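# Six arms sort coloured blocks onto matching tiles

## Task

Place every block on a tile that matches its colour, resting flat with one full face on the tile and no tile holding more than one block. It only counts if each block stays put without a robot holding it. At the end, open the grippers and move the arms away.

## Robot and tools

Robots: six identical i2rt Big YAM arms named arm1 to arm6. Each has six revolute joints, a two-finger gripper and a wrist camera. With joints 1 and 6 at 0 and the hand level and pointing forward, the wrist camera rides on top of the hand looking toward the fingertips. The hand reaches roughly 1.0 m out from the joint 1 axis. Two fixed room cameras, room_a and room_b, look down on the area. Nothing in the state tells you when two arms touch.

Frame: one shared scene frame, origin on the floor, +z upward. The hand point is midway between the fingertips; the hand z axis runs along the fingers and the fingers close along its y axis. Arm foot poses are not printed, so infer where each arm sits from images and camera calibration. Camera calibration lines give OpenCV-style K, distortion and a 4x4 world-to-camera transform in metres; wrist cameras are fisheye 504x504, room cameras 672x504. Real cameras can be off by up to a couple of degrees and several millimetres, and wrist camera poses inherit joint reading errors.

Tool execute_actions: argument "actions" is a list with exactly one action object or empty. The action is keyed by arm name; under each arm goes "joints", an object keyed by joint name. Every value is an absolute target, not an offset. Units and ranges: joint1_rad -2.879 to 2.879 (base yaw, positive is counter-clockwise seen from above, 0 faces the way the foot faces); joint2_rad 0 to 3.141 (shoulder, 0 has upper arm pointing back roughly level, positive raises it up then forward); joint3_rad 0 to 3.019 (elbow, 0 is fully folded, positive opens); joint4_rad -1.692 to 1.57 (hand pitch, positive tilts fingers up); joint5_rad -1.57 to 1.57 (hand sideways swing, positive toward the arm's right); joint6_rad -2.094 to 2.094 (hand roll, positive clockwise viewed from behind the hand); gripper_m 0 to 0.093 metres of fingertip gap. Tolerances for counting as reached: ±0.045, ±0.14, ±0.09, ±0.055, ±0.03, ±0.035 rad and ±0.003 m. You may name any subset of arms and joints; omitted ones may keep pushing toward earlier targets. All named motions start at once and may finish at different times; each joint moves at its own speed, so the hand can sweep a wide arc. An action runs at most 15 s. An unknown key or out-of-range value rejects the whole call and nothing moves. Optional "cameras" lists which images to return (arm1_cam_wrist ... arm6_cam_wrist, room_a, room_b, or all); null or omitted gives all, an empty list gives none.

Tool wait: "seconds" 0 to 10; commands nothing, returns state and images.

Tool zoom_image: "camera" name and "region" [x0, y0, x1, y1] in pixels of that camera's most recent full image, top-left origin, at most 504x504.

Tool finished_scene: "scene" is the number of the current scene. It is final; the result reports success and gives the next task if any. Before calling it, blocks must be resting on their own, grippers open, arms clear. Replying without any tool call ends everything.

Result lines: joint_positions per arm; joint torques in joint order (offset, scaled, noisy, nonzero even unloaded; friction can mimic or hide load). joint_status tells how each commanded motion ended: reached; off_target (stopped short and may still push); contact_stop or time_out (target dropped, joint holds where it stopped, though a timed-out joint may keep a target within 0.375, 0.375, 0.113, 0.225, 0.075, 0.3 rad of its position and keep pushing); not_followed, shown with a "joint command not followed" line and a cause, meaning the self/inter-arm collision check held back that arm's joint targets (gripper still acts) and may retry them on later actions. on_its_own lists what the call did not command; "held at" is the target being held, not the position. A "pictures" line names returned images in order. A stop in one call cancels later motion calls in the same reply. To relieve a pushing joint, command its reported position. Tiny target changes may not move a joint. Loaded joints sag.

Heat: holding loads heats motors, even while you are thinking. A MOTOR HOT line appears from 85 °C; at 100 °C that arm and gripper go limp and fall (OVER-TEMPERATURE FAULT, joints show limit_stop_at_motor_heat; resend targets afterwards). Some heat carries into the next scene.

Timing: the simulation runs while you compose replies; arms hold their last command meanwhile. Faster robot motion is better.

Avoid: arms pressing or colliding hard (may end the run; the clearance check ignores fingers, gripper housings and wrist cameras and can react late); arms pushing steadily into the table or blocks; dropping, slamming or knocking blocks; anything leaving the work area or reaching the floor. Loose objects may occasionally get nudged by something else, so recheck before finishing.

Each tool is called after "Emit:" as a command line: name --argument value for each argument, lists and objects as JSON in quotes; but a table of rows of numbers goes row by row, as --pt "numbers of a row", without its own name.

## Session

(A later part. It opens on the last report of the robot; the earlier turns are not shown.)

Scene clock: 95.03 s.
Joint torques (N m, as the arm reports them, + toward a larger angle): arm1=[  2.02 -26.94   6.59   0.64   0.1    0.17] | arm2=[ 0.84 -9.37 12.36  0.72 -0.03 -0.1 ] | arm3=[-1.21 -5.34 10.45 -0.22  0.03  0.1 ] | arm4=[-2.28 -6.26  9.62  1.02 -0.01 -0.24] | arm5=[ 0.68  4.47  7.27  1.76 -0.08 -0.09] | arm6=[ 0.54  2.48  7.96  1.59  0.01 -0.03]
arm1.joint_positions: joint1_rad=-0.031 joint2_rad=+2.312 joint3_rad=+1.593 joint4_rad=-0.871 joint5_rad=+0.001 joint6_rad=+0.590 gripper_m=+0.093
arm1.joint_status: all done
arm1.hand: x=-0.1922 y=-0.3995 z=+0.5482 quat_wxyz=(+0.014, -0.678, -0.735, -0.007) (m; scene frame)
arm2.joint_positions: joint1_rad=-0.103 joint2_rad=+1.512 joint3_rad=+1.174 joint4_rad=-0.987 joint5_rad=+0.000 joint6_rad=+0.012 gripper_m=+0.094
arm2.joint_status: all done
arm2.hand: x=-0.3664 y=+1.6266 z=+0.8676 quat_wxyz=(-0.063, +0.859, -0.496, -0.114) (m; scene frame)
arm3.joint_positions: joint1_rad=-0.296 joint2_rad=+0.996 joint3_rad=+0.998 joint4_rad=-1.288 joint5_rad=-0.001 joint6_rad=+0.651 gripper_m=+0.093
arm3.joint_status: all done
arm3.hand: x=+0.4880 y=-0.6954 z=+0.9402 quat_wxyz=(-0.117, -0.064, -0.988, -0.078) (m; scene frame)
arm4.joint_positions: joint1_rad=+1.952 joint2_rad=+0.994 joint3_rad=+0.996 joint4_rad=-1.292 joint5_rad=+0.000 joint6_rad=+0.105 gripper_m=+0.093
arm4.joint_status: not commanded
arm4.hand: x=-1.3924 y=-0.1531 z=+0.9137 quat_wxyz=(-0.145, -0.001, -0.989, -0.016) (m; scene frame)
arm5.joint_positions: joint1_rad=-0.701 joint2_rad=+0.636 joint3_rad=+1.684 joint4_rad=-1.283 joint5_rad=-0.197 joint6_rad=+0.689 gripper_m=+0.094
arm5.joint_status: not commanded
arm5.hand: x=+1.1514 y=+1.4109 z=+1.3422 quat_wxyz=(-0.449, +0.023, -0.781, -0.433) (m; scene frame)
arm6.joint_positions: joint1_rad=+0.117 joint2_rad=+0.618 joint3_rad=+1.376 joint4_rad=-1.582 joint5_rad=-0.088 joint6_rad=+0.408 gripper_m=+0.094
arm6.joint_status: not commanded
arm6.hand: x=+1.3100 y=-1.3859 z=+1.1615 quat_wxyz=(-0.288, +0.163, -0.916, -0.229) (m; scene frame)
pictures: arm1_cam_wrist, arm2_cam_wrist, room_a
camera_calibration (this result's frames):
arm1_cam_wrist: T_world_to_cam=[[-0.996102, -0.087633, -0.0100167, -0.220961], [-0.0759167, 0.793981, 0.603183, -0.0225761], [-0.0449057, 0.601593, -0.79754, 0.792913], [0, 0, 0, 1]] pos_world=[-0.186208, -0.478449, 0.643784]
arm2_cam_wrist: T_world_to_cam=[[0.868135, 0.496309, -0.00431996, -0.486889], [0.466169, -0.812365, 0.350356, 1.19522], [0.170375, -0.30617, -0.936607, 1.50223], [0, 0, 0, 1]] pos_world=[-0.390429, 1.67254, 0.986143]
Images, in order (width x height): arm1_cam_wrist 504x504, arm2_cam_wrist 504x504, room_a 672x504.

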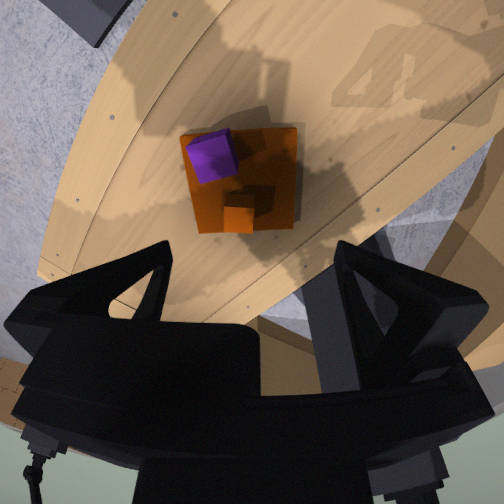

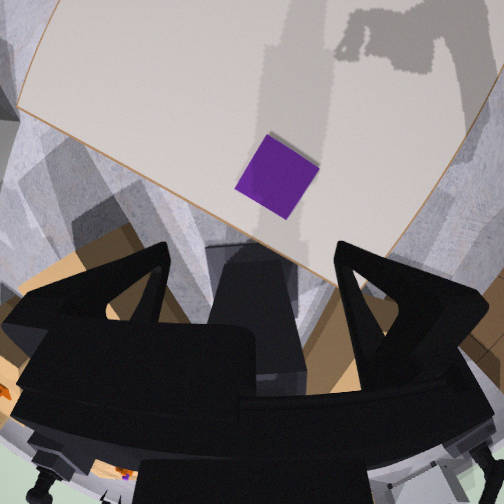

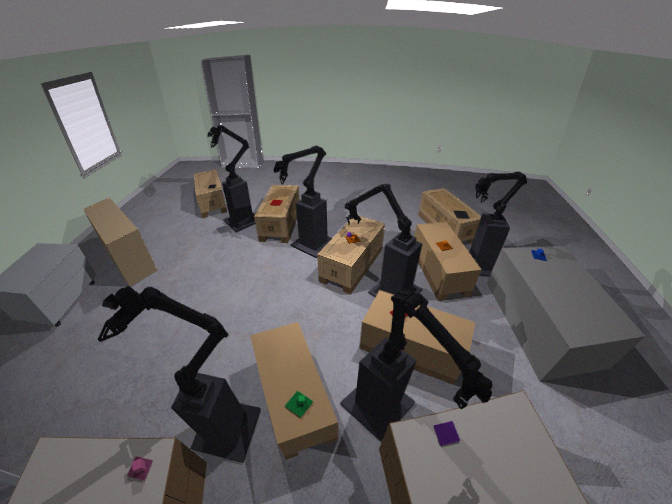

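Emit:
execute_actions --actions '[{"arm1":{"joints":{"joint1_rad":0.0,"joint2_rad":2.565,"joint3_rad":1.81,"joint4_rad":-0.765,"joint6_rad":0.36}},"arm2":{"joints":{"joint1_rad":-0.2,"joint2_rad":1.9,"joint3_rad":1.25,"joint4_rad":-0.9}}}]' --cameras '["arm1_cam_wrist","arm2_cam_wrist"]'

Scene clock: 100.53 s.
Joint torques (N m, as the arm reports them, + toward a larger angle): arm1=[  1.87 -28.39   7.75   0.99   0.09  -0.07] | arm2=[  1.43 -13.14   9.95   1.19  -0.02  -0.1 ] | arm3=[-1.21 -5.38 10.44 -0.23  0.03  0.1 ] | arm4=[-2.39 -5.97  9.61  1.02 -0.01 -0.24] | arm5=[ 0.85  4.58  7.31  1.76 -0.07 -0.08] | arm6=[ 0.3   2.44  7.95  1.52  0.   -0.02]
arm1.joint_positions: joint1_rad=-0.009 joint2_rad=+2.567 joint3_rad=+1.781 joint4_rad=-0.773 joint5_rad=+0.001 joint6_rad=+0.372 gripper_m=+0.093
arm1.joint_status: all done
arm1.hand: x=-0.1564 y=-0.4199 z=+0.4448 quat_wxyz=(-0.002, -0.585, -0.811, -0.004) (m; scene frame)
arm2.joint_positions: joint1_rad=-0.202 joint2_rad=+1.912 joint3_rad=+1.229 joint4_rad=-0.909 joint5_rad=+0.000 joint6_rad=+0.012 gripper_m=+0.094
arm2.joint_status: all done
arm2.hand: x=-0.3319 y=+1.6659 z=+0.6980 quat_wxyz=(+0.003, +0.840, -0.542, +0.002) (m; scene frame)
arm3.joint_positions: joint1_rad=-0.296 joint2_rad=+0.996 joint3_rad=+0.998 joint4_rad=-1.288 joint5_rad=-0.001 joint6_rad=+0.651 gripper_m=+0.093
arm3.joint_status: not commanded
arm3.hand: x=+0.4880 y=-0.6954 z=+0.9402 quat_wxyz=(-0.117, -0.064, -0.988, -0.078) (m; scene frame)
arm4.joint_positions: joint1_rad=+1.952 joint2_rad=+0.994 joint3_rad=+0.996 joint4_rad=-1.292 joint5_rad=+0.000 joint6_rad=+0.105 gripper_m=+0.093
arm4.joint_status: not commanded
arm4.hand: x=-1.3924 y=-0.1531 z=+0.9137 quat_wxyz=(-0.145, -0.001, -0.989, -0.016) (m; scene frame)
arm5.joint_positions: joint1_rad=-0.701 joint2_rad=+0.636 joint3_rad=+1.684 joint4_rad=-1.283 joint5_rad=-0.197 joint6_rad=+0.689 gripper_m=+0.094
arm5.joint_status: not commanded
arm5.hand: x=+1.1514 y=+1.4109 z=+1.3422 quat_wxyz=(-0.449, +0.023, -0.781, -0.433) (m; scene frame)
arm6.joint_positions: joint1_rad=+0.117 joint2_rad=+0.618 joint3_rad=+1.376 joint4_rad=-1.582 joint5_rad=-0.088 joint6_rad=+0.408 gripper_m=+0.094
arm6.joint_status: not commanded
arm6.hand: x=+1.3100 y=-1.3859 z=+1.1615 quat_wxyz=(-0.288, +0.163, -0.916, -0.229) (m; scene frame)
pictures: arm1_cam_wrist, arm2_cam_wrist
camera_calibration (this result's frames):
arm1_cam_wrist: T_world_to_cam=[[-0.946337, -0.321941, -0.0282916, -0.27053], [-0.277862, 0.765803, 0.579948, 0.0256089], [-0.165043, 0.556687, -0.814162, 0.694148], [0, 0, 0, 1]] pos_world=[-0.134333, -0.493129, 0.542643]
arm2_cam_wrist: T_world_to_cam=[[0.913126, 0.407675, -0.00132467, -0.376549], [0.331371, -0.740317, 0.584914, 0.942082], [0.237474, -0.534539, -0.811094, 1.6647], [0, 0, 0, 1]] pos_world=[-0.363666, 1.7408, 0.798695]
Images, in order (width x height): arm1_cam_wrist 504x504, arm2_cam_wrist 504x504.

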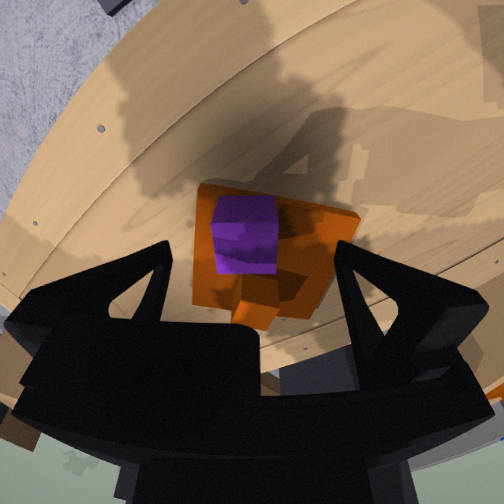

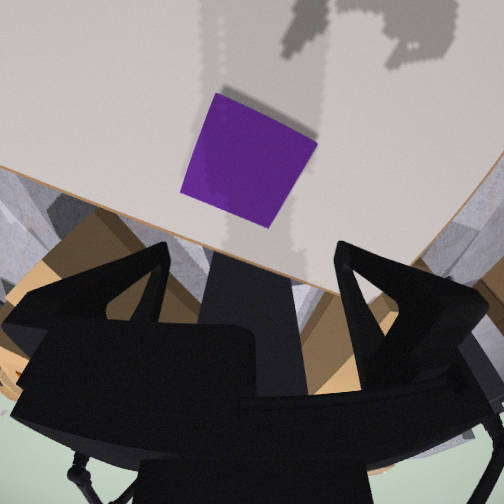

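Emit:
execute_actions --actions '[{"arm1":{"joints":{"joint1_rad":0.005,"joint2_rad":2.65,"joint4_rad":-0.70}},"arm2":{"joints":{"joint1_rad":0.9,"joint2_rad":1.2,"joint3_rad":1.0,"joint4_rad":-1.1}}}]' --cameras '["arm1_cam_wrist"]'

Scene clock: 103.63 s.
Joint torques (N m, as the arm reports them, + toward a larger angle): arm1=[  2.26 -26.36   7.54   1.27   0.06  -0.1 ] | arm2=[ 0.96 -3.77  9.95  0.71  0.   -0.1 ] | arm3=[-1.18 -5.35 10.43 -0.22  0.03  0.09] | arm4=[-2.22 -6.15  9.63  0.99  0.   -0.24] | arm5=[ 0.77  4.56  7.33  1.75 -0.08 -0.09] | arm6=[ 0.22  2.44  7.97  1.54 -0.01  0.01]
arm1.joint_positions: joint1_rad=-0.009 joint2_rad=+2.634 joint3_rad=+1.781 joint4_rad=-0.716 joint5_rad=+0.001 joint6_rad=+0.372 gripper_m=+0.093
arm1.joint_status: all done
arm1.hand: x=-0.1640 y=-0.4100 z=+0.4031 quat_wxyz=(+0.003, -0.585, -0.811, -0.006) (m; scene frame)
arm2.joint_positions: joint1_rad=+0.893 joint2_rad=+1.188 joint3_rad=+1.007 joint4_rad=-1.086 joint5_rad=+0.000 joint6_rad=+0.012 gripper_m=+0.094
arm2.joint_status: all done
arm2.hand: x=-0.5097 y=+1.2220 z=+0.9201 quat_wxyz=(-0.008, +0.987, -0.024, -0.156) (m; scene frame)
arm3.joint_positions: joint1_rad=-0.296 joint2_rad=+0.996 joint3_rad=+0.998 joint4_rad=-1.288 joint5_rad=-0.001 joint6_rad=+0.651 gripper_m=+0.093
arm3.joint_status: not commanded
arm3.hand: x=+0.4880 y=-0.6954 z=+0.9402 quat_wxyz=(-0.117, -0.064, -0.988, -0.078) (m; scene frame)
arm4.joint_positions: joint1_rad=+1.952 joint2_rad=+0.994 joint3_rad=+0.996 joint4_rad=-1.292 joint5_rad=+0.000 joint6_rad=+0.105 gripper_m=+0.093
arm4.joint_status: not commanded
arm4.hand: x=-1.3924 y=-0.1531 z=+0.9137 quat_wxyz=(-0.145, -0.001, -0.989, -0.016) (m; scene frame)
arm5.joint_positions: joint1_rad=-0.701 joint2_rad=+0.636 joint3_rad=+1.684 joint4_rad=-1.283 joint5_rad=-0.197 joint6_rad=+0.689 gripper_m=+0.094
arm5.joint_status: not commanded
arm5.hand: x=+1.1514 y=+1.4109 z=+1.3422 quat_wxyz=(-0.449, +0.023, -0.781, -0.433) (m; scene frame)
arm6.joint_positions: joint1_rad=+0.117 joint2_rad=+0.618 joint3_rad=+1.376 joint4_rad=-1.582 joint5_rad=-0.088 joint6_rad=+0.408 gripper_m=+0.094
arm6.joint_status: not commanded
arm6.hand: x=+1.3100 y=-1.3859 z=+1.1615 quat_wxyz=(-0.288, +0.163, -0.916, -0.229) (m; scene frame)
pictures: arm1_cam_wrist
camera_calibration (this result's frames):
arm1_cam_wrist: T_world_to_cam=[[-0.946353, -0.322194, -0.0246252, -0.277368], [-0.274398, 0.76104, 0.587813, 0.0355152], [-0.170649, 0.563036, -0.808622, 0.652774], [0, 0, 0, 1]] pos_world=[-0.141347, -0.48393, 0.500141]
Images, in order (width x height): arm1_cam_wrist 504x504.

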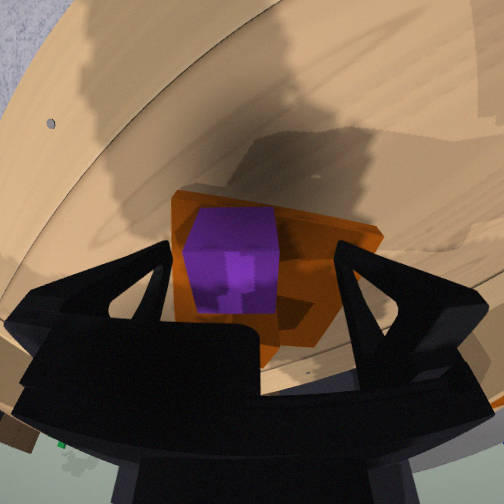

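Emit:
execute_actions --actions '[{"arm1":{"joints":{"joint1_rad":0.012,"gripper_m":0.02}}}]' --cameras '[]'

Emit:
execute_actions --actions '[{"arm1":{"joints":{"joint2_rad":2.35,"joint4_rad":-0.95}}}]' --cameras '[]'

Emit:
execute_actions --actions '[{"arm1":{"joints":{"joint1_rad":2.39,"joint6_rad":0.667}}}]' --cameras '["arm1_cam_wrist"]'

Emit:
execute_actions --actions '[{"arm1":{"joints":{"joint2_rad":2.66,"joint4_rad":-0.69}}}]' --cameras '["arm1_cam_wrist","room_a"]'

Scene clock: 107.53 s.
Joint torques (N m, as the arm reports them, + toward a larger angle): arm1=[  2.04 -26.39   7.49   1.23   0.08  -0.09] | arm2=[ 1.13 -3.95  9.9   0.76  0.   -0.1 ] | arm3=[-1.23 -5.46 10.44 -0.23  0.04  0.1 ] | arm4=[-2.55 -6.1   9.62  1.03 -0.01 -0.24] | arm5=[ 0.73  4.62  7.28  1.76 -0.07 -0.09] | arm6=[ 0.67  2.81  7.93  1.5  -0.02 -0.05]
arm1.joint_positions: joint1_rad=-0.001 joint2_rad=+2.634 joint3_rad=+1.781 joint4_rad=-0.716 joint5_rad=+0.001 joint6_rad=+0.371 gripper_m=+0.037
arm1.joint_status: gripper_m off_target (ended at +0.037, target +0.020); the others done
arm1.hand: x=-0.1599 y=-0.4065 z=+0.4031 quat_wxyz=(+0.003, -0.581, -0.814, -0.006) (m; scene frame)
arm2.joint_positions: joint1_rad=+0.893 joint2_rad=+1.188 joint3_rad=+1.007 joint4_rad=-1.086 joint5_rad=+0.000 joint6_rad=+0.012 gripper_m=+0.094
arm2.joint_status: not commanded
arm2.hand: x=-0.5097 y=+1.2220 z=+0.9201 quat_wxyz=(-0.008, +0.987, -0.024, -0.156) (m; scene frame)
arm3.joint_positions: joint1_rad=-0.296 joint2_rad=+0.996 joint3_rad=+0.998 joint4_rad=-1.288 joint5_rad=-0.001 joint6_rad=+0.651 gripper_m=+0.093
arm3.joint_status: not commanded
arm3.hand: x=+0.4880 y=-0.6954 z=+0.9402 quat_wxyz=(-0.117, -0.064, -0.988, -0.078) (m; scene frame)
arm4.joint_positions: joint1_rad=+1.952 joint2_rad=+0.994 joint3_rad=+0.996 joint4_rad=-1.292 joint5_rad=+0.000 joint6_rad=+0.105 gripper_m=+0.093
arm4.joint_status: not commanded
arm4.hand: x=-1.3924 y=-0.1531 z=+0.9137 quat_wxyz=(-0.145, -0.001, -0.989, -0.016) (m; scene frame)
arm5.joint_positions: joint1_rad=-0.701 joint2_rad=+0.636 joint3_rad=+1.684 joint4_rad=-1.283 joint5_rad=-0.197 joint6_rad=+0.689 gripper_m=+0.094
arm5.joint_status: not commanded
arm5.hand: x=+1.1514 y=+1.4109 z=+1.3422 quat_wxyz=(-0.449, +0.023, -0.781, -0.433) (m; scene frame)
arm6.joint_positions: joint1_rad=+0.117 joint2_rad=+0.618 joint3_rad=+1.376 joint4_rad=-1.582 joint5_rad=-0.088 joint6_rad=+0.408 gripper_m=+0.094
arm6.joint_status: not commanded
arm6.hand: x=+1.3100 y=-1.3859 z=+1.1615 quat_wxyz=(-0.288, +0.163, -0.916, -0.229) (m; scene frame)
pictures: none
No camera images: the call's "cameras" was empty. Leave "cameras" out to get every camera's image.

Scene clock: 108.97 s.
Joint torques (N m, as the arm reports them, + toward a larger angle): arm1=[  2.2  -26.09   8.11   0.29   0.07  -0.1 ] | arm2=[ 1.   -3.89  9.94  0.75 -0.01 -0.1 ] | arm3=[-1.15 -5.41 10.43 -0.21  0.03  0.1 ] | arm4=[-2.26 -6.04  9.69  1.   -0.01 -0.24] | arm5=[ 0.84  4.57  7.29  1.7  -0.08 -0.09] | arm6=[ 0.38  2.38  7.85  1.49 -0.01 -0.03]
arm1.joint_positions: joint1_rad=-0.001 joint2_rad=+2.332 joint3_rad=+1.799 joint4_rad=-0.935 joint5_rad=+0.001 joint6_rad=+0.371 gripper_m=+0.037
arm1.joint_status: all done
arm1.hand: x=-0.1287 y=-0.4467 z=+0.6004 quat_wxyz=(-0.046, -0.581, -0.813, +0.007) (m; scene frame)
arm2.joint_positions: joint1_rad=+0.893 joint2_rad=+1.188 joint3_rad=+1.007 joint4_rad=-1.086 joint5_rad=+0.000 joint6_rad=+0.012 gripper_m=+0.094
arm2.joint_status: not commanded
arm2.hand: x=-0.5097 y=+1.2220 z=+0.9201 quat_wxyz=(-0.008, +0.987, -0.024, -0.156) (m; scene frame)
arm3.joint_positions: joint1_rad=-0.296 joint2_rad=+0.996 joint3_rad=+0.998 joint4_rad=-1.288 joint5_rad=-0.001 joint6_rad=+0.651 gripper_m=+0.093
arm3.joint_status: not commanded
arm3.hand: x=+0.4880 y=-0.6954 z=+0.9402 quat_wxyz=(-0.117, -0.064, -0.988, -0.078) (m; scene frame)
arm4.joint_positions: joint1_rad=+1.952 joint2_rad=+0.994 joint3_rad=+0.996 joint4_rad=-1.292 joint5_rad=+0.000 joint6_rad=+0.105 gripper_m=+0.093
arm4.joint_status: not commanded
arm4.hand: x=-1.3924 y=-0.1531 z=+0.9137 quat_wxyz=(-0.145, -0.001, -0.989, -0.016) (m; scene frame)
arm5.joint_positions: joint1_rad=-0.701 joint2_rad=+0.636 joint3_rad=+1.684 joint4_rad=-1.283 joint5_rad=-0.197 joint6_rad=+0.689 gripper_m=+0.094
arm5.joint_status: not commanded
arm5.hand: x=+1.1514 y=+1.4109 z=+1.3422 quat_wxyz=(-0.449, +0.023, -0.781, -0.433) (m; scene frame)
arm6.joint_positions: joint1_rad=+0.117 joint2_rad=+0.618 joint3_rad=+1.376 joint4_rad=-1.582 joint5_rad=-0.088 joint6_rad=+0.408 gripper_m=+0.094
arm6.joint_status: not commanded
arm6.hand: x=+1.3100 y=-1.3859 z=+1.1615 quat_wxyz=(-0.288, +0.163, -0.916, -0.229) (m; scene frame)
pictures: none
No camera images: the call's "cameras" was empty. Leave "cameras" out to get every camera's image.

Scene clock: 111.47 s.
Joint torques (N m, as the arm reports them, + toward a larger angle): arm1=[  0.58 -25.97   8.27   0.3    0.21   0.18] | arm2=[ 0.86 -4.1   9.92  0.75 -0.01 -0.09] | arm3=[-1.21 -5.43 10.45 -0.21  0.03  0.09] | arm4=[-2.34 -6.29  9.63  0.98 -0.01 -0.25] | arm5=[ 0.79  4.45  7.3   1.73 -0.07 -0.09] | arm6=[0.14 2.27 7.95 1.64 0.   0.  ]
arm1.joint_positions: joint1_rad=+2.395 joint2_rad=+2.332 joint3_rad=+1.799 joint4_rad=-0.935 joint5_rad=-0.002 joint6_rad=+0.655 gripper_m=+0.037
arm1.joint_status: all done
arm1.hand: x=-0.5401 y=+0.7637 z=+0.6176 quat_wxyz=(-0.027, +0.421, -0.905, -0.052) (m; scene frame)
arm2.joint_positions: joint1_rad=+0.893 joint2_rad=+1.188 joint3_rad=+1.007 joint4_rad=-1.086 joint5_rad=+0.000 joint6_rad=+0.012 gripper_m=+0.094
arm2.joint_status: not commanded
arm2.hand: x=-0.5097 y=+1.2220 z=+0.9201 quat_wxyz=(-0.008, +0.987, -0.024, -0.156) (m; scene frame)
arm3.joint_positions: joint1_rad=-0.296 joint2_rad=+0.996 joint3_rad=+0.998 joint4_rad=-1.288 joint5_rad=-0.001 joint6_rad=+0.651 gripper_m=+0.093
arm3.joint_status: not commanded
arm3.hand: x=+0.4880 y=-0.6954 z=+0.9402 quat_wxyz=(-0.117, -0.064, -0.988, -0.078) (m; scene frame)
arm4.joint_positions: joint1_rad=+1.952 joint2_rad=+0.994 joint3_rad=+0.996 joint4_rad=-1.292 joint5_rad=+0.000 joint6_rad=+0.105 gripper_m=+0.093
arm4.joint_status: not commanded
arm4.hand: x=-1.3924 y=-0.1531 z=+0.9137 quat_wxyz=(-0.145, -0.001, -0.989, -0.016) (m; scene frame)
arm5.joint_positions: joint1_rad=-0.701 joint2_rad=+0.636 joint3_rad=+1.684 joint4_rad=-1.283 joint5_rad=-0.197 joint6_rad=+0.689 gripper_m=+0.094
arm5.joint_status: not commanded
arm5.hand: x=+1.1514 y=+1.4109 z=+1.3422 quat_wxyz=(-0.449, +0.023, -0.781, -0.433) (m; scene frame)
arm6.joint_positions: joint1_rad=+0.117 joint2_rad=+0.618 joint3_rad=+1.376 joint4_rad=-1.582 joint5_rad=-0.088 joint6_rad=+0.408 gripper_m=+0.094
arm6.joint_status: not commanded
arm6.hand: x=+1.3100 y=-1.3859 z=+1.1615 quat_wxyz=(-0.288, +0.163, -0.916, -0.229) (m; scene frame)
pictures: arm1_cam_wrist
camera_calibration (this result's frames):
arm1_cam_wrist: T_world_to_cam=[[0.770044, -0.631622, -0.0899177, 0.953825], [-0.51432, -0.697973, 0.498305, -0.0469929], [-0.377501, -0.33747, -0.862327, 0.71045], [0, 0, 0, 1]] pos_world=[-0.490461, 0.809413, 0.721822]
Images, in order (width x height): arm1_cam_wrist 504x504.

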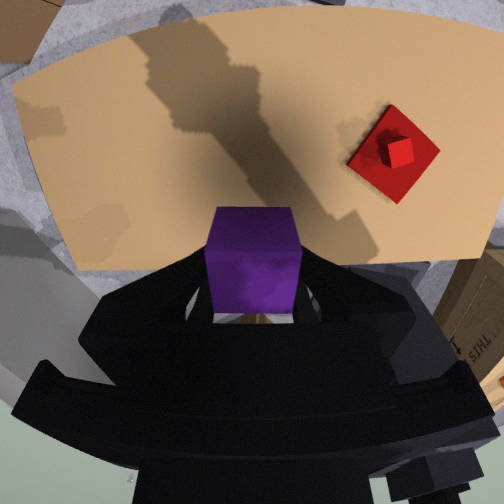

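Scene clock: 112.57 s.
Joint torques (N m, as the arm reports them, + toward a larger angle): arm1=[  0.54 -30.08   6.25   1.24   0.22   0.17] | arm2=[ 1.02 -3.9   9.9   0.73  0.01 -0.09] | arm3=[-1.21 -5.39 10.44 -0.22  0.04  0.1 ] | arm4=[-2.32 -6.12  9.62  0.97 -0.02 -0.24] | arm5=[ 0.82  4.59  7.31  1.74 -0.08 -0.08] | arm6=[ 0.47  2.68  7.93  1.59  0.   -0.04]
arm1.joint_positions: joint1_rad=+2.395 joint2_rad=+2.683 joint3_rad=+1.796 joint4_rad=-0.707 joint5_rad=-0.002 joint6_rad=+0.656 gripper_m=+0.037
arm1.joint_status: all done
arm1.hand: x=-0.5424 y=+0.7083 z=+0.3931 quat_wxyz=(+0.002, +0.421, -0.907, +0.003) (m; scene frame)
arm2.joint_positions: joint1_rad=+0.893 joint2_rad=+1.188 joint3_rad=+1.007 joint4_rad=-1.086 joint5_rad=+0.000 joint6_rad=+0.012 gripper_m=+0.094
arm2.joint_status: not commanded
arm2.hand: x=-0.5097 y=+1.2220 z=+0.9201 quat_wxyz=(-0.008, +0.987, -0.024, -0.156) (m; scene frame)
arm3.joint_positions: joint1_rad=-0.296 joint2_rad=+0.996 joint3_rad=+0.998 joint4_rad=-1.288 joint5_rad=-0.001 joint6_rad=+0.651 gripper_m=+0.093
arm3.joint_status: not commanded
arm3.hand: x=+0.4880 y=-0.6954 z=+0.9402 quat_wxyz=(-0.117, -0.064, -0.988, -0.078) (m; scene frame)
arm4.joint_positions: joint1_rad=+1.952 joint2_rad=+0.994 joint3_rad=+0.996 joint4_rad=-1.292 joint5_rad=+0.000 joint6_rad=+0.105 gripper_m=+0.093
arm4.joint_status: not commanded
arm4.hand: x=-1.3924 y=-0.1531 z=+0.9137 quat_wxyz=(-0.145, -0.001, -0.989, -0.016) (m; scene frame)
arm5.joint_positions: joint1_rad=-0.701 joint2_rad=+0.636 joint3_rad=+1.684 joint4_rad=-1.283 joint5_rad=-0.197 joint6_rad=+0.689 gripper_m=+0.094
arm5.joint_status: not commanded
arm5.hand: x=+1.1514 y=+1.4109 z=+1.3422 quat_wxyz=(-0.449, +0.023, -0.781, -0.433) (m; scene frame)
arm6.joint_positions: joint1_rad=+0.117 joint2_rad=+0.618 joint3_rad=+1.376 joint4_rad=-1.582 joint5_rad=-0.088 joint6_rad=+0.408 gripper_m=+0.094
arm6.joint_status: not commanded
arm6.hand: x=+1.3100 y=-1.3859 z=+1.1615 quat_wxyz=(-0.288, +0.163, -0.916, -0.229) (m; scene frame)
pictures: arm1_cam_wrist, room_a
camera_calibration (this result's frames):
arm1_cam_wrist: T_world_to_cam=[[0.768947, -0.63913, -0.0152864, 0.875807], [-0.511872, -0.629815, 0.584226, -0.0558024], [-0.383024, -0.441414, -0.811447, 0.547909], [0, 0, 0, 1]] pos_world=[-0.492151, 0.766464, 0.490589]
Images, in order (width x height): arm1_cam_wrist 504x504, room_a 672x504.

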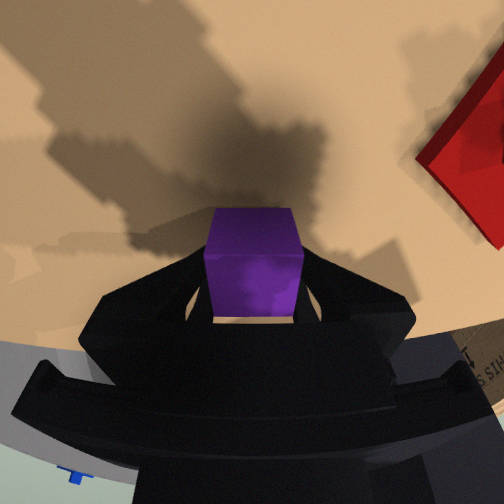

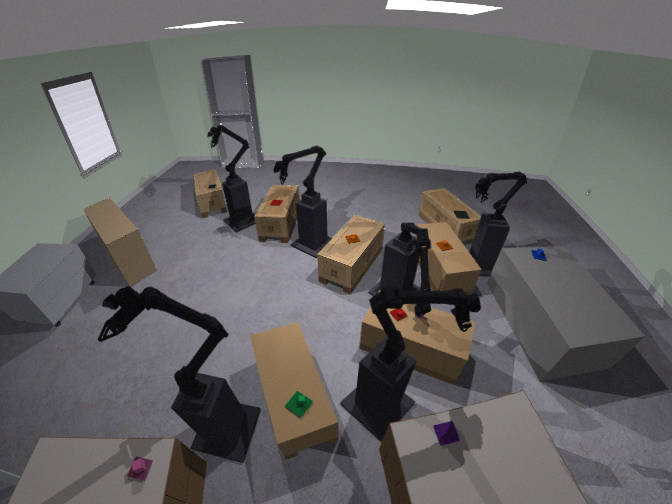

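Emit:
execute_actions --actions '[{"arm1":{"joints":{"gripper_m":0.093}}}]' --cameras '[]'

Emit:
execute_actions --actions '[{"arm1":{"joints":{"joint2_rad":1.0,"joint3_rad":0.9,"joint4_rad":-1.3}},"arm2":{"joints":{"joint1_rad":1.5}}}]' --cameras '[]'

Emit:
execute_actions --actions '[{"arm1":{"joints":{"joint1_rad":1.0}},"arm2":{"joints":{"joint1_rad":1.794,"joint2_rad":2.58,"joint3_rad":1.86,"joint4_rad":-0.81}}}]' --cameras '["arm2_cam_wrist"]'

Scene clock: 116.53 s.
Joint torques (N m, as the arm reports them, + toward a larger angle): arm1=[  0.64 -30.06   6.32   1.25   0.22   0.18] | arm2=[ 0.99 -3.94  9.92  0.71 -0.01 -0.09] | arm3=[-1.24 -5.46 10.45 -0.22  0.03  0.1 ] | arm4=[-2.28 -6.27  9.62  0.98 -0.02 -0.24] | arm5=[ 0.8   4.66  7.27  1.73 -0.07 -0.09] | arm6=[ 0.38  2.23  7.86  1.62  0.   -0.04]
arm1.joint_positions: joint1_rad=+2.395 joint2_rad=+2.682 joint3_rad=+1.796 joint4_rad=-0.707 joint5_rad=-0.002 joint6_rad=+0.656 gripper_m=+0.093
arm1.joint_status: all done
arm1.hand: x=-0.5424 y=+0.7084 z=+0.3934 quat_wxyz=(+0.002, +0.421, -0.907, +0.003) (m; scene frame)
arm2.joint_positions: joint1_rad=+0.893 joint2_rad=+1.188 joint3_rad=+1.007 joint4_rad=-1.086 joint5_rad=+0.000 joint6_rad=+0.012 gripper_m=+0.094
arm2.joint_status: not commanded
arm2.hand: x=-0.5097 y=+1.2220 z=+0.9201 quat_wxyz=(-0.008, +0.987, -0.024, -0.156) (m; scene frame)
arm3.joint_positions: joint1_rad=-0.296 joint2_rad=+0.996 joint3_rad=+0.998 joint4_rad=-1.288 joint5_rad=-0.001 joint6_rad=+0.651 gripper_m=+0.093
arm3.joint_status: not commanded
arm3.hand: x=+0.4880 y=-0.6954 z=+0.9402 quat_wxyz=(-0.117, -0.064, -0.988, -0.078) (m; scene frame)
arm4.joint_positions: joint1_rad=+1.952 joint2_rad=+0.994 joint3_rad=+0.996 joint4_rad=-1.292 joint5_rad=+0.000 joint6_rad=+0.105 gripper_m=+0.093
arm4.joint_status: not commanded
arm4.hand: x=-1.3924 y=-0.1531 z=+0.9137 quat_wxyz=(-0.145, -0.001, -0.989, -0.016) (m; scene frame)
arm5.joint_positions: joint1_rad=-0.701 joint2_rad=+0.636 joint3_rad=+1.684 joint4_rad=-1.283 joint5_rad=-0.197 joint6_rad=+0.689 gripper_m=+0.094
arm5.joint_status: not commanded
arm5.hand: x=+1.1514 y=+1.4109 z=+1.3422 quat_wxyz=(-0.449, +0.023, -0.781, -0.433) (m; scene frame)
arm6.joint_positions: joint1_rad=+0.117 joint2_rad=+0.618 joint3_rad=+1.376 joint4_rad=-1.582 joint5_rad=-0.088 joint6_rad=+0.408 gripper_m=+0.094
arm6.joint_status: not commanded
arm6.hand: x=+1.3100 y=-1.3859 z=+1.1615 quat_wxyz=(-0.288, +0.163, -0.916, -0.229) (m; scene frame)
pictures: none
No camera images: the call's "cameras" was empty. Leave "cameras" out to get every camera's image.

Scene clock: 118.53 s.
Joint torques (N m, as the arm reports them, + toward a larger angle): arm1=[ 0.54 -5.5   7.86  0.54  0.22  0.17] | arm2=[ 0.87 -3.96  9.85  0.67 -0.03 -0.09] | arm3=[-1.28 -5.47 10.44 -0.23  0.03  0.1 ] | arm4=[-2.2  -6.04  9.69  1.01 -0.01 -0.24] | arm5=[ 0.75  4.47  7.3   1.72 -0.07 -0.09] | arm6=[ 0.57  2.44  7.98  1.55 -0.01 -0.04]
arm1.joint_positions: joint1_rad=+2.395 joint2_rad=+0.994 joint3_rad=+0.911 joint4_rad=-1.286 joint5_rad=-0.002 joint6_rad=+0.656 gripper_m=+0.093
arm1.joint_status: all done
arm1.hand: x=-0.5577 y=+0.3755 z=+0.9047 quat_wxyz=(-0.049, +0.419, -0.902, -0.096) (m; scene frame)
arm2.joint_positions: joint1_rad=+1.493 joint2_rad=+1.188 joint3_rad=+1.007 joint4_rad=-1.086 joint5_rad=+0.000 joint6_rad=+0.012 gripper_m=+0.094
arm2.joint_status: all done
arm2.hand: x=-0.4501 y=+0.9978 z=+0.9168 quat_wxyz=(+0.036, +0.951, +0.269, -0.148) (m; scene frame)
arm3.joint_positions: joint1_rad=-0.296 joint2_rad=+0.996 joint3_rad=+0.998 joint4_rad=-1.288 joint5_rad=-0.001 joint6_rad=+0.651 gripper_m=+0.093
arm3.joint_status: not commanded
arm3.hand: x=+0.4880 y=-0.6954 z=+0.9402 quat_wxyz=(-0.117, -0.064, -0.988, -0.078) (m; scene frame)
arm4.joint_positions: joint1_rad=+1.952 joint2_rad=+0.994 joint3_rad=+0.996 joint4_rad=-1.292 joint5_rad=+0.000 joint6_rad=+0.105 gripper_m=+0.093
arm4.joint_status: not commanded
arm4.hand: x=-1.3924 y=-0.1531 z=+0.9137 quat_wxyz=(-0.145, -0.001, -0.989, -0.016) (m; scene frame)
arm5.joint_positions: joint1_rad=-0.701 joint2_rad=+0.636 joint3_rad=+1.684 joint4_rad=-1.283 joint5_rad=-0.197 joint6_rad=+0.689 gripper_m=+0.094
arm5.joint_status: not commanded
arm5.hand: x=+1.1514 y=+1.4109 z=+1.3422 quat_wxyz=(-0.449, +0.023, -0.781, -0.433) (m; scene frame)
arm6.joint_positions: joint1_rad=+0.117 joint2_rad=+0.618 joint3_rad=+1.376 joint4_rad=-1.582 joint5_rad=-0.088 joint6_rad=+0.408 gripper_m=+0.094
arm6.joint_status: not commanded
arm6.hand: x=+1.3100 y=-1.3859 z=+1.1615 quat_wxyz=(-0.288, +0.163, -0.916, -0.229) (m; scene frame)
pictures: none
No camera images: the call's "cameras" was empty. Leave "cameras" out to get every camera's image.

Scene clock: 120.53 s.
Joint torques (N m, as the arm reports them, + toward a larger angle): arm1=[ 0.43 -5.69  7.83  0.54  0.12  0.16] | arm2=[ -0.31 -18.86  10.83   0.66  -0.01  -0.09] | arm3=[-1.23 -5.42 10.45 -0.22  0.04  0.1 ] | arm4=[-2.29 -6.09  9.64  0.96 -0.02 -0.24] | arm5=[ 0.79  4.49  7.3   1.74 -0.08 -0.08] | arm6=[ 0.36  2.54  7.91  1.62  0.01 -0.03]
arm1.joint_positions: joint1_rad=+1.008 joint2_rad=+0.994 joint3_rad=+0.911 joint4_rad=-1.286 joint5_rad=+0.001 joint6_rad=+0.657 gripper_m=+0.093
arm1.joint_status: all done
arm1.hand: x=-0.2722 y=+0.1151 z=+0.9013 quat_wxyz=(-0.091, -0.255, -0.961, -0.046) (m; scene frame)
arm2.joint_positions: joint1_rad=+1.801 joint2_rad=+2.590 joint3_rad=+1.823 joint4_rad=-0.811 joint5_rad=+0.000 joint6_rad=+0.012 gripper_m=+0.094
arm2.joint_status: all done
arm2.hand: x=-0.5429 y=+0.7133 z=+0.4702 quat_wxyz=(-0.009, +0.910, +0.416, +0.002) (m; scene frame)
arm3.joint_positions: joint1_rad=-0.296 joint2_rad=+0.996 joint3_rad=+0.998 joint4_rad=-1.288 joint5_rad=-0.001 joint6_rad=+0.651 gripper_m=+0.093
arm3.joint_status: not commanded
arm3.hand: x=+0.4880 y=-0.6954 z=+0.9402 quat_wxyz=(-0.117, -0.064, -0.988, -0.078) (m; scene frame)
arm4.joint_positions: joint1_rad=+1.952 joint2_rad=+0.994 joint3_rad=+0.996 joint4_rad=-1.292 joint5_rad=+0.000 joint6_rad=+0.105 gripper_m=+0.093
arm4.joint_status: not commanded
arm4.hand: x=-1.3924 y=-0.1531 z=+0.9137 quat_wxyz=(-0.145, -0.001, -0.989, -0.016) (m; scene frame)
arm5.joint_positions: joint1_rad=-0.701 joint2_rad=+0.636 joint3_rad=+1.684 joint4_rad=-1.283 joint5_rad=-0.197 joint6_rad=+0.689 gripper_m=+0.094
arm5.joint_status: not commanded
arm5.hand: x=+1.1514 y=+1.4109 z=+1.3422 quat_wxyz=(-0.449, +0.023, -0.781, -0.433) (m; scene frame)
arm6.joint_positions: joint1_rad=+0.117 joint2_rad=+0.618 joint3_rad=+1.376 joint4_rad=-1.582 joint5_rad=-0.088 joint6_rad=+0.408 gripper_m=+0.094
arm6.joint_status: not commanded
arm6.hand: x=+1.3100 y=-1.3859 z=+1.1615 quat_wxyz=(-0.288, +0.163, -0.916, -0.229) (m; scene frame)
pictures: arm2_cam_wrist
camera_calibration (this result's frames):
arm2_cam_wrist: T_world_to_cam=[[-0.752917, 0.657909, 0.0164902, -0.887204], [0.53907, 0.602156, 0.588907, -0.406663], [0.377517, 0.452287, -0.808033, 0.391484], [0, 0, 0, 1]] pos_world=[-0.596563, 0.651511, 0.570449]
Images, in order (width x height): arm2_cam_wrist 504x504.

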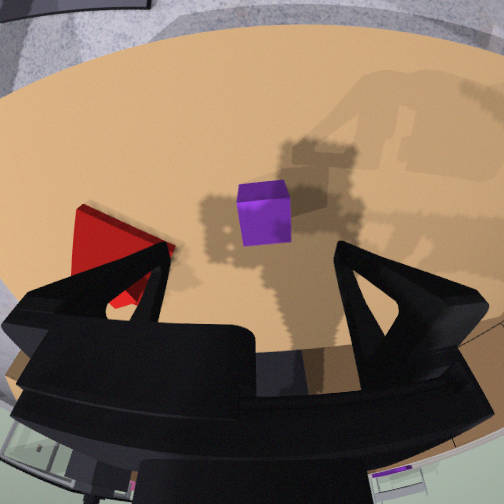

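Emit:
execute_actions --actions '[{"arm2":{"joints":{"joint1_rad":1.778,"joint2_rad":2.72,"joint3_rad":1.915,"joint4_rad":-0.73,"joint6_rad":-0.09}}}]' --cameras '["arm2_cam_wrist"]'

Scene clock: 124.13 s.
Joint torques (N m, as the arm reports them, + toward a larger angle): arm1=[ 0.61 -5.59  7.81  0.46  0.09  0.16] | arm2=[ -0.22 -18.33   9.24   1.17  -0.03  -0.12] | arm3=[-1.21 -5.42 10.42 -0.22  0.03  0.1 ] | arm4=[-2.27 -6.2   9.66  1.02  0.   -0.23] | arm5=[ 0.77  4.51  7.3   1.73 -0.07 -0.08] | arm6=[ 0.5   2.63  7.92  1.52 -0.02 -0.04]
arm1.joint_positions: joint1_rad=+1.008 joint2_rad=+0.994 joint3_rad=+0.911 joint4_rad=-1.286 joint5_rad=+0.001 joint6_rad=+0.657 gripper_m=+0.093
arm1.joint_status: not commanded
arm1.hand: x=-0.2722 y=+0.1151 z=+0.9013 quat_wxyz=(-0.091, -0.255, -0.961, -0.046) (m; scene frame)
arm2.joint_positions: joint1_rad=+1.792 joint2_rad=+2.719 joint3_rad=+1.894 joint4_rad=-0.739 joint5_rad=+0.000 joint6_rad=-0.075 gripper_m=+0.094
arm2.joint_status: all done
arm2.hand: x=-0.5501 y=+0.7159 z=+0.4076 quat_wxyz=(-0.006, +0.893, +0.451, -0.004) (m; scene frame)
arm3.joint_positions: joint1_rad=-0.296 joint2_rad=+0.996 joint3_rad=+0.998 joint4_rad=-1.288 joint5_rad=-0.001 joint6_rad=+0.651 gripper_m=+0.093
arm3.joint_status: not commanded
arm3.hand: x=+0.4880 y=-0.6954 z=+0.9402 quat_wxyz=(-0.117, -0.064, -0.988, -0.078) (m; scene frame)
arm4.joint_positions: joint1_rad=+1.952 joint2_rad=+0.994 joint3_rad=+0.996 joint4_rad=-1.292 joint5_rad=+0.000 joint6_rad=+0.105 gripper_m=+0.093
arm4.joint_status: not commanded
arm4.hand: x=-1.3924 y=-0.1531 z=+0.9137 quat_wxyz=(-0.145, -0.001, -0.989, -0.016) (m; scene frame)
arm5.joint_positions: joint1_rad=-0.701 joint2_rad=+0.636 joint3_rad=+1.684 joint4_rad=-1.283 joint5_rad=-0.197 joint6_rad=+0.689 gripper_m=+0.094
arm5.joint_status: not commanded
arm5.hand: x=+1.1514 y=+1.4109 z=+1.3422 quat_wxyz=(-0.449, +0.023, -0.781, -0.433) (m; scene frame)
arm6.joint_positions: joint1_rad=+0.117 joint2_rad=+0.618 joint3_rad=+1.376 joint4_rad=-1.582 joint5_rad=-0.088 joint6_rad=+0.408 gripper_m=+0.094
arm6.joint_status: not commanded
arm6.hand: x=+1.3100 y=-1.3859 z=+1.1615 quat_wxyz=(-0.288, +0.163, -0.916, -0.229) (m; scene frame)
pictures: arm2_cam_wrist
camera_calibration (this result's frames):
arm2_cam_wrist: T_world_to_cam=[[-0.802005, 0.597088, 0.0165526, -0.876792], [0.494791, 0.648566, 0.578398, -0.420893], [0.334619, 0.472068, -0.815587, 0.307773], [0, 0, 0, 1]] pos_world=[-0.597924, 0.651209, 0.508972]
Images, in order (width x height): arm2_cam_wrist 504x504.

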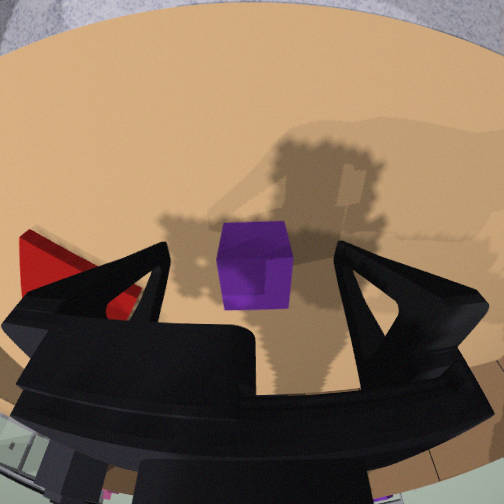

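Emit:
execute_actions --actions '[{"arm2":{"joints":{"joint2_rad":2.76}}}]' --cameras '[]'

Emit:
execute_actions --actions '[{"arm2":{"joints":{"gripper_m":0.02}}}]' --cameras '["arm2_cam_wrist"]'

Emit:
execute_actions --actions '[{"arm2":{"joints":{"joint2_rad":1.9,"joint3_rad":1.25,"joint4_rad":-0.9}}}]' --cameras '["arm2_cam_wrist"]'

Scene clock: 127.10 s.
Joint torques (N m, as the arm reports them, + toward a larger angle): arm1=[ 0.59 -5.51  7.83  0.52  0.11  0.16] | arm2=[ -0.67 -16.44   8.83   1.07  -0.03  -0.12] | arm3=[-1.26 -5.39 10.44 -0.22  0.04  0.1 ] | arm4=[-2.36 -6.16  9.63  0.96 -0.01 -0.23] | arm5=[ 0.8   4.47  7.27  1.75 -0.07 -0.08] | arm6=[ 0.34  2.45  7.94  1.55 -0.02 -0.04]
arm1.joint_positions: joint1_rad=+1.008 joint2_rad=+0.994 joint3_rad=+0.911 joint4_rad=-1.286 joint5_rad=+0.001 joint6_rad=+0.657 gripper_m=+0.093
arm1.joint_status: not commanded
arm1.hand: x=-0.2722 y=+0.1151 z=+0.9013 quat_wxyz=(-0.091, -0.255, -0.961, -0.046) (m; scene frame)
arm2.joint_positions: joint1_rad=+1.792 joint2_rad=+2.737 joint3_rad=+1.894 joint4_rad=-0.739 joint5_rad=+0.000 joint6_rad=-0.075 gripper_m=+0.094
arm2.joint_status: all done
arm2.hand: x=-0.5449 y=+0.7222 z=+0.3961 quat_wxyz=(-0.010, +0.893, +0.451, +0.004) (m; scene frame)
arm3.joint_positions: joint1_rad=-0.296 joint2_rad=+0.996 joint3_rad=+0.998 joint4_rad=-1.288 joint5_rad=-0.001 joint6_rad=+0.651 gripper_m=+0.093
arm3.joint_status: not commanded
arm3.hand: x=+0.4880 y=-0.6954 z=+0.9402 quat_wxyz=(-0.117, -0.064, -0.988, -0.078) (m; scene frame)
arm4.joint_positions: joint1_rad=+1.952 joint2_rad=+0.994 joint3_rad=+0.996 joint4_rad=-1.292 joint5_rad=+0.000 joint6_rad=+0.105 gripper_m=+0.093
arm4.joint_status: not commanded
arm4.hand: x=-1.3924 y=-0.1531 z=+0.9137 quat_wxyz=(-0.145, -0.001, -0.989, -0.016) (m; scene frame)
arm5.joint_positions: joint1_rad=-0.701 joint2_rad=+0.636 joint3_rad=+1.684 joint4_rad=-1.283 joint5_rad=-0.197 joint6_rad=+0.689 gripper_m=+0.094
arm5.joint_status: not commanded
arm5.hand: x=+1.1514 y=+1.4109 z=+1.3422 quat_wxyz=(-0.449, +0.023, -0.781, -0.433) (m; scene frame)
arm6.joint_positions: joint1_rad=+0.117 joint2_rad=+0.618 joint3_rad=+1.376 joint4_rad=-1.582 joint5_rad=-0.088 joint6_rad=+0.408 gripper_m=+0.094
arm6.joint_status: not commanded
arm6.hand: x=+1.3100 y=-1.3859 z=+1.1615 quat_wxyz=(-0.288, +0.163, -0.916, -0.229) (m; scene frame)
pictures: none
No camera images: the call's "cameras" was empty. Leave "cameras" out to get every camera's image.

Scene clock: 127.77 s.
Joint torques (N m, as the arm reports them, + toward a larger angle): arm1=[ 0.54 -5.6   7.8   0.51  0.1   0.16] | arm2=[ -0.67 -16.46   8.86   1.01  -0.04  -0.12] | arm3=[-1.24 -5.39 10.44 -0.23  0.03  0.1 ] | arm4=[-2.22 -6.18  9.62  0.98  0.   -0.24] | arm5=[ 0.73  4.55  7.31  1.76 -0.08 -0.09] | arm6=[ 0.47  2.54  7.96  1.52 -0.01 -0.02]
arm1.joint_positions: joint1_rad=+1.008 joint2_rad=+0.994 joint3_rad=+0.911 joint4_rad=-1.286 joint5_rad=+0.001 joint6_rad=+0.657 gripper_m=+0.093
arm1.joint_status: not commanded
arm1.hand: x=-0.2722 y=+0.1151 z=+0.9013 quat_wxyz=(-0.091, -0.255, -0.961, -0.046) (m; scene frame)
arm2.joint_positions: joint1_rad=+1.792 joint2_rad=+2.737 joint3_rad=+1.894 joint4_rad=-0.739 joint5_rad=+0.000 joint6_rad=-0.076 gripper_m=+0.038
arm2.joint_status: gripper_m off_target (ended at +0.038, target +0.020)
arm2.hand: x=-0.5449 y=+0.7221 z=+0.3961 quat_wxyz=(-0.010, +0.892, +0.451, +0.004) (m; scene frame)
arm3.joint_positions: joint1_rad=-0.296 joint2_rad=+0.996 joint3_rad=+0.998 joint4_rad=-1.288 joint5_rad=-0.001 joint6_rad=+0.651 gripper_m=+0.093
arm3.joint_status: not commanded
arm3.hand: x=+0.4880 y=-0.6954 z=+0.9402 quat_wxyz=(-0.117, -0.064, -0.988, -0.078) (m; scene frame)
arm4.joint_positions: joint1_rad=+1.952 joint2_rad=+0.994 joint3_rad=+0.996 joint4_rad=-1.292 joint5_rad=+0.000 joint6_rad=+0.105 gripper_m=+0.093
arm4.joint_status: not commanded
arm4.hand: x=-1.3924 y=-0.1531 z=+0.9137 quat_wxyz=(-0.145, -0.001, -0.989, -0.016) (m; scene frame)
arm5.joint_positions: joint1_rad=-0.701 joint2_rad=+0.636 joint3_rad=+1.684 joint4_rad=-1.283 joint5_rad=-0.197 joint6_rad=+0.689 gripper_m=+0.094
arm5.joint_status: not commanded
arm5.hand: x=+1.1514 y=+1.4109 z=+1.3422 quat_wxyz=(-0.449, +0.023, -0.781, -0.433) (m; scene frame)
arm6.joint_positions: joint1_rad=+0.117 joint2_rad=+0.618 joint3_rad=+1.376 joint4_rad=-1.582 joint5_rad=-0.088 joint6_rad=+0.408 gripper_m=+0.094
arm6.joint_status: not commanded
arm6.hand: x=+1.3100 y=-1.3859 z=+1.1615 quat_wxyz=(-0.288, +0.163, -0.916, -0.229) (m; scene frame)
pictures: arm2_cam_wrist
camera_calibration (this result's frames):
arm2_cam_wrist: T_world_to_cam=[[-0.80249, 0.596481, 0.0148642, -0.875291], [0.487302, 0.640821, 0.593199, -0.425171], [0.344307, 0.48328, -0.804918, 0.286684], [0, 0, 0, 1]] pos_world=[-0.593933, 0.656004, 0.495979]
Images, in order (width x height): arm2_cam_wrist 504x504.

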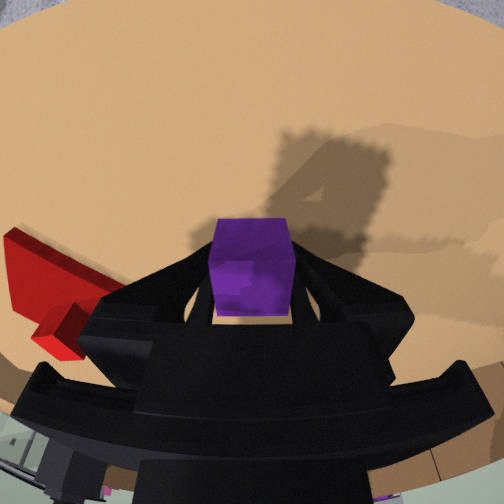

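Scene clock: 129.30 s.
Joint torques (N m, as the arm reports them, + toward a larger angle): arm1=[ 0.62 -5.57  7.78  0.53  0.11  0.16] | arm2=[ -0.54 -10.97   8.1    0.42  -0.03  -0.11] | arm3=[-1.23 -5.43 10.46 -0.23  0.03  0.1 ] | arm4=[-2.32 -6.18  9.62  0.99 -0.01 -0.23] | arm5=[ 0.82  4.61  7.3   1.73 -0.08 -0.08] | arm6=[ 0.28  2.37  7.94  1.52 -0.03 -0.01]
arm1.joint_positions: joint1_rad=+1.008 joint2_rad=+0.994 joint3_rad=+0.911 joint4_rad=-1.286 joint5_rad=+0.001 joint6_rad=+0.657 gripper_m=+0.093
arm1.joint_status: not commanded
arm1.hand: x=-0.2722 y=+0.1151 z=+0.9013 quat_wxyz=(-0.091, -0.255, -0.961, -0.046) (m; scene frame)
arm2.joint_positions: joint1_rad=+1.792 joint2_rad=+1.885 joint3_rad=+1.255 joint4_rad=-0.891 joint5_rad=+0.000 joint6_rad=-0.076 gripper_m=+0.038
arm2.joint_status: all done
arm2.hand: x=-0.4613 y=+0.8120 z=+0.7097 quat_wxyz=(+0.002, +0.892, +0.451, -0.024) (m; scene frame)
arm3.joint_positions: joint1_rad=-0.296 joint2_rad=+0.996 joint3_rad=+0.998 joint4_rad=-1.288 joint5_rad=-0.001 joint6_rad=+0.651 gripper_m=+0.093
arm3.joint_status: not commanded
arm3.hand: x=+0.4880 y=-0.6954 z=+0.9402 quat_wxyz=(-0.117, -0.064, -0.988, -0.078) (m; scene frame)
arm4.joint_positions: joint1_rad=+1.952 joint2_rad=+0.994 joint3_rad=+0.996 joint4_rad=-1.292 joint5_rad=+0.000 joint6_rad=+0.105 gripper_m=+0.093
arm4.joint_status: not commanded
arm4.hand: x=-1.3924 y=-0.1531 z=+0.9137 quat_wxyz=(-0.145, -0.001, -0.989, -0.016) (m; scene frame)
arm5.joint_positions: joint1_rad=-0.701 joint2_rad=+0.636 joint3_rad=+1.684 joint4_rad=-1.283 joint5_rad=-0.197 joint6_rad=+0.689 gripper_m=+0.094
arm5.joint_status: not commanded
arm5.hand: x=+1.1514 y=+1.4109 z=+1.3422 quat_wxyz=(-0.449, +0.023, -0.781, -0.433) (m; scene frame)
arm6.joint_positions: joint1_rad=+0.117 joint2_rad=+0.618 joint3_rad=+1.376 joint4_rad=-1.582 joint5_rad=-0.088 joint6_rad=+0.408 gripper_m=+0.094
arm6.joint_status: not commanded
arm6.hand: x=+1.3100 y=-1.3859 z=+1.1615 quat_wxyz=(-0.288, +0.163, -0.916, -0.229) (m; scene frame)
pictures: arm2_cam_wrist
camera_calibration (this result's frames):
arm2_cam_wrist: T_world_to_cam=[[-0.80235, 0.596544, 0.0192275, -0.869631], [0.50934, 0.667556, 0.543085, -0.68547], [0.311139, 0.445538, -0.839457, 0.506722], [0, 0, 0, 1]] pos_world=[-0.506272, 0.750599, 0.814361]
Images, in order (width x height): arm2_cam_wrist 504x504.

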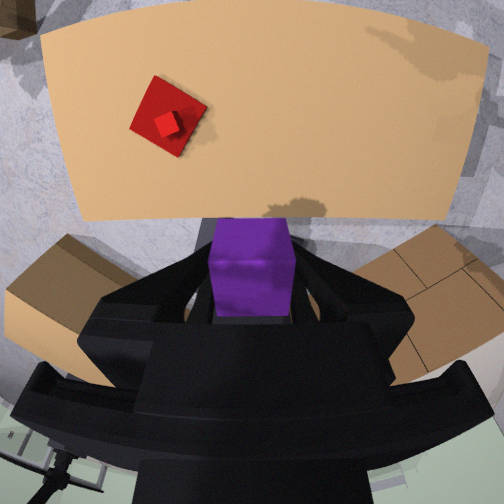

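Emit:
execute_actions --actions '[{"arm2":{"joints":{"joint1_rad":-0.19}}}]' --cameras '[]'

Emit:
execute_actions --actions '[{"arm2":{"joints":{"joint2_rad":2.055,"joint4_rad":-0.755}}}]' --cameras '["arm2_cam_wrist","room_a"]'

Scene clock: 137.60 s.
Joint torques (N m, as the arm reports them, + toward a larger angle): arm1=[ 0.63 -5.5   7.83  0.49  0.1   0.16] | arm2=[  1.35 -11.31   8.14   0.49  -0.08  -0.1 ] | arm3=[-1.22 -5.43 10.43 -0.2   0.03  0.1 ] | arm4=[-2.32 -6.21  9.61  1.   -0.02 -0.24] | arm5=[ 0.78  4.51  7.27  1.71 -0.08 -0.09] | arm6=[ 0.38  2.54  7.89  1.57 -0.04 -0.04]
arm1.joint_positions: joint1_rad=+1.008 joint2_rad=+0.994 joint3_rad=+0.911 joint4_rad=-1.286 joint5_rad=+0.001 joint6_rad=+0.657 gripper_m=+0.093
arm1.joint_status: not commanded
arm1.hand: x=-0.2722 y=+0.1151 z=+0.9013 quat_wxyz=(-0.091, -0.255, -0.961, -0.046) (m; scene frame)
arm2.joint_positions: joint1_rad=-0.195 joint2_rad=+1.888 joint3_rad=+1.255 joint4_rad=-0.891 joint5_rad=+0.001 joint6_rad=-0.077 gripper_m=+0.038
arm2.joint_status: all done
arm2.hand: x=-0.3432 y=+1.6822 z=+0.7177 quat_wxyz=(-0.017, +0.865, -0.501, -0.026) (m; scene frame)
arm3.joint_positions: joint1_rad=-0.296 joint2_rad=+0.996 joint3_rad=+0.998 joint4_rad=-1.288 joint5_rad=-0.001 joint6_rad=+0.651 gripper_m=+0.093
arm3.joint_status: not commanded
arm3.hand: x=+0.4880 y=-0.6954 z=+0.9402 quat_wxyz=(-0.117, -0.064, -0.988, -0.078) (m; scene frame)
arm4.joint_positions: joint1_rad=+1.952 joint2_rad=+0.994 joint3_rad=+0.996 joint4_rad=-1.292 joint5_rad=+0.000 joint6_rad=+0.105 gripper_m=+0.093
arm4.joint_status: not commanded
arm4.hand: x=-1.3924 y=-0.1531 z=+0.9137 quat_wxyz=(-0.145, -0.001, -0.989, -0.016) (m; scene frame)
arm5.joint_positions: joint1_rad=-0.701 joint2_rad=+0.636 joint3_rad=+1.684 joint4_rad=-1.283 joint5_rad=-0.197 joint6_rad=+0.689 gripper_m=+0.094
arm5.joint_status: not commanded
arm5.hand: x=+1.1514 y=+1.4109 z=+1.3422 quat_wxyz=(-0.449, +0.023, -0.781, -0.433) (m; scene frame)
arm6.joint_positions: joint1_rad=+0.117 joint2_rad=+0.618 joint3_rad=+1.376 joint4_rad=-1.582 joint5_rad=-0.088 joint6_rad=+0.408 gripper_m=+0.094
arm6.joint_status: not commanded
arm6.hand: x=+1.3100 y=-1.3859 z=+1.1615 quat_wxyz=(-0.288, +0.163, -0.916, -0.229) (m; scene frame)
pictures: none
No camera images: the call's "cameras" was empty. Leave "cameras" out to get every camera's image.

Scene clock: 138.57 s.
Joint torques (N m, as the arm reports them, + toward a larger angle): arm1=[ 0.63 -5.51  7.81  0.5   0.11  0.16] | arm2=[  1.25 -13.94   7.67   1.18  -0.07  -0.1 ] | arm3=[-1.26 -5.41 10.45 -0.23  0.03  0.1 ] | arm4=[-2.49 -6.03  9.6   0.99 -0.02 -0.25] | arm5=[ 0.7   4.51  7.31  1.73 -0.08 -0.08] | arm6=[ 0.33  2.52  7.92  1.48 -0.01 -0.05]
arm1.joint_positions: joint1_rad=+1.008 joint2_rad=+0.994 joint3_rad=+0.911 joint4_rad=-1.286 joint5_rad=+0.001 joint6_rad=+0.657 gripper_m=+0.093
arm1.joint_status: not commanded
arm1.hand: x=-0.2722 y=+0.1151 z=+0.9013 quat_wxyz=(-0.091, -0.255, -0.961, -0.046) (m; scene frame)
arm2.joint_positions: joint1_rad=-0.195 joint2_rad=+2.069 joint3_rad=+1.245 joint4_rad=-0.769 joint5_rad=+0.001 joint6_rad=-0.077 gripper_m=+0.038
arm2.joint_status: all done
arm2.hand: x=-0.3409 y=+1.6767 z=+0.6247 quat_wxyz=(+0.003, +0.865, -0.501, +0.003) (m; scene frame)
arm3.joint_positions: joint1_rad=-0.296 joint2_rad=+0.996 joint3_rad=+0.998 joint4_rad=-1.288 joint5_rad=-0.001 joint6_rad=+0.651 gripper_m=+0.093
arm3.joint_status: not commanded
arm3.hand: x=+0.4880 y=-0.6954 z=+0.9402 quat_wxyz=(-0.117, -0.064, -0.988, -0.078) (m; scene frame)
arm4.joint_positions: joint1_rad=+1.952 joint2_rad=+0.994 joint3_rad=+0.996 joint4_rad=-1.292 joint5_rad=+0.000 joint6_rad=+0.105 gripper_m=+0.093
arm4.joint_status: not commanded
arm4.hand: x=-1.3924 y=-0.1531 z=+0.9137 quat_wxyz=(-0.145, -0.001, -0.989, -0.016) (m; scene frame)
arm5.joint_positions: joint1_rad=-0.701 joint2_rad=+0.636 joint3_rad=+1.684 joint4_rad=-1.283 joint5_rad=-0.197 joint6_rad=+0.689 gripper_m=+0.094
arm5.joint_status: not commanded
arm5.hand: x=+1.1514 y=+1.4109 z=+1.3422 quat_wxyz=(-0.449, +0.023, -0.781, -0.433) (m; scene frame)
arm6.joint_positions: joint1_rad=+0.117 joint2_rad=+0.618 joint3_rad=+1.376 joint4_rad=-1.582 joint5_rad=-0.088 joint6_rad=+0.408 gripper_m=+0.094
arm6.joint_status: not commanded
arm6.hand: x=+1.3100 y=-1.3859 z=+1.1615 quat_wxyz=(-0.288, +0.163, -0.916, -0.229) (m; scene frame)
pictures: arm2_cam_wrist, room_a
camera_calibration (this result's frames):
arm2_cam_wrist: T_world_to_cam=[[0.869588, 0.493777, -0.000701872, -0.532476], [0.400366, -0.70425, 0.586293, 0.958032], [0.289004, -0.510115, -0.810099, 1.58913], [0, 0, 0, 1]] pos_world=[-0.379794, 1.74826, 0.725293]
Images, in order (width x height): arm2_cam_wrist 504x504, room_a 672x504.

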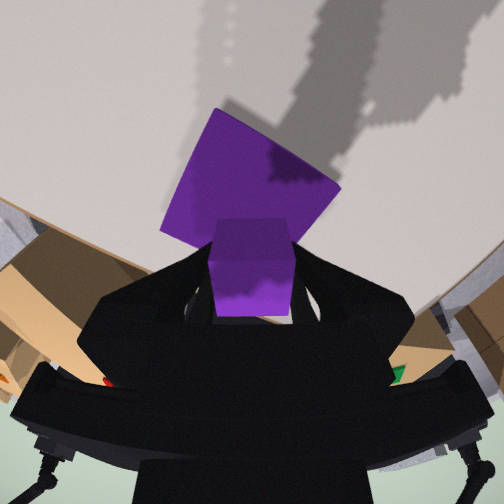

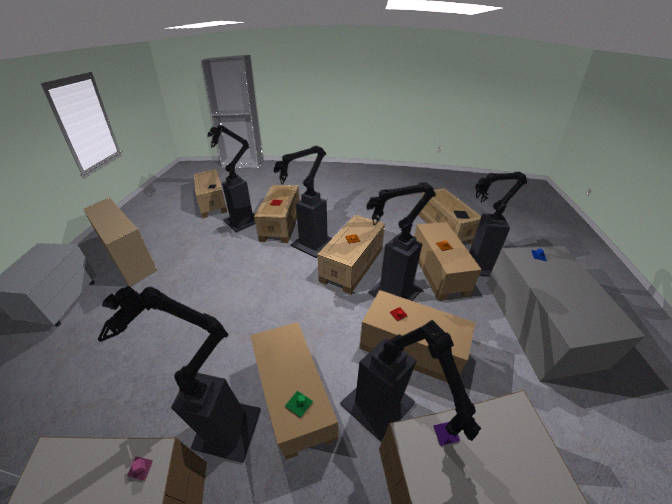

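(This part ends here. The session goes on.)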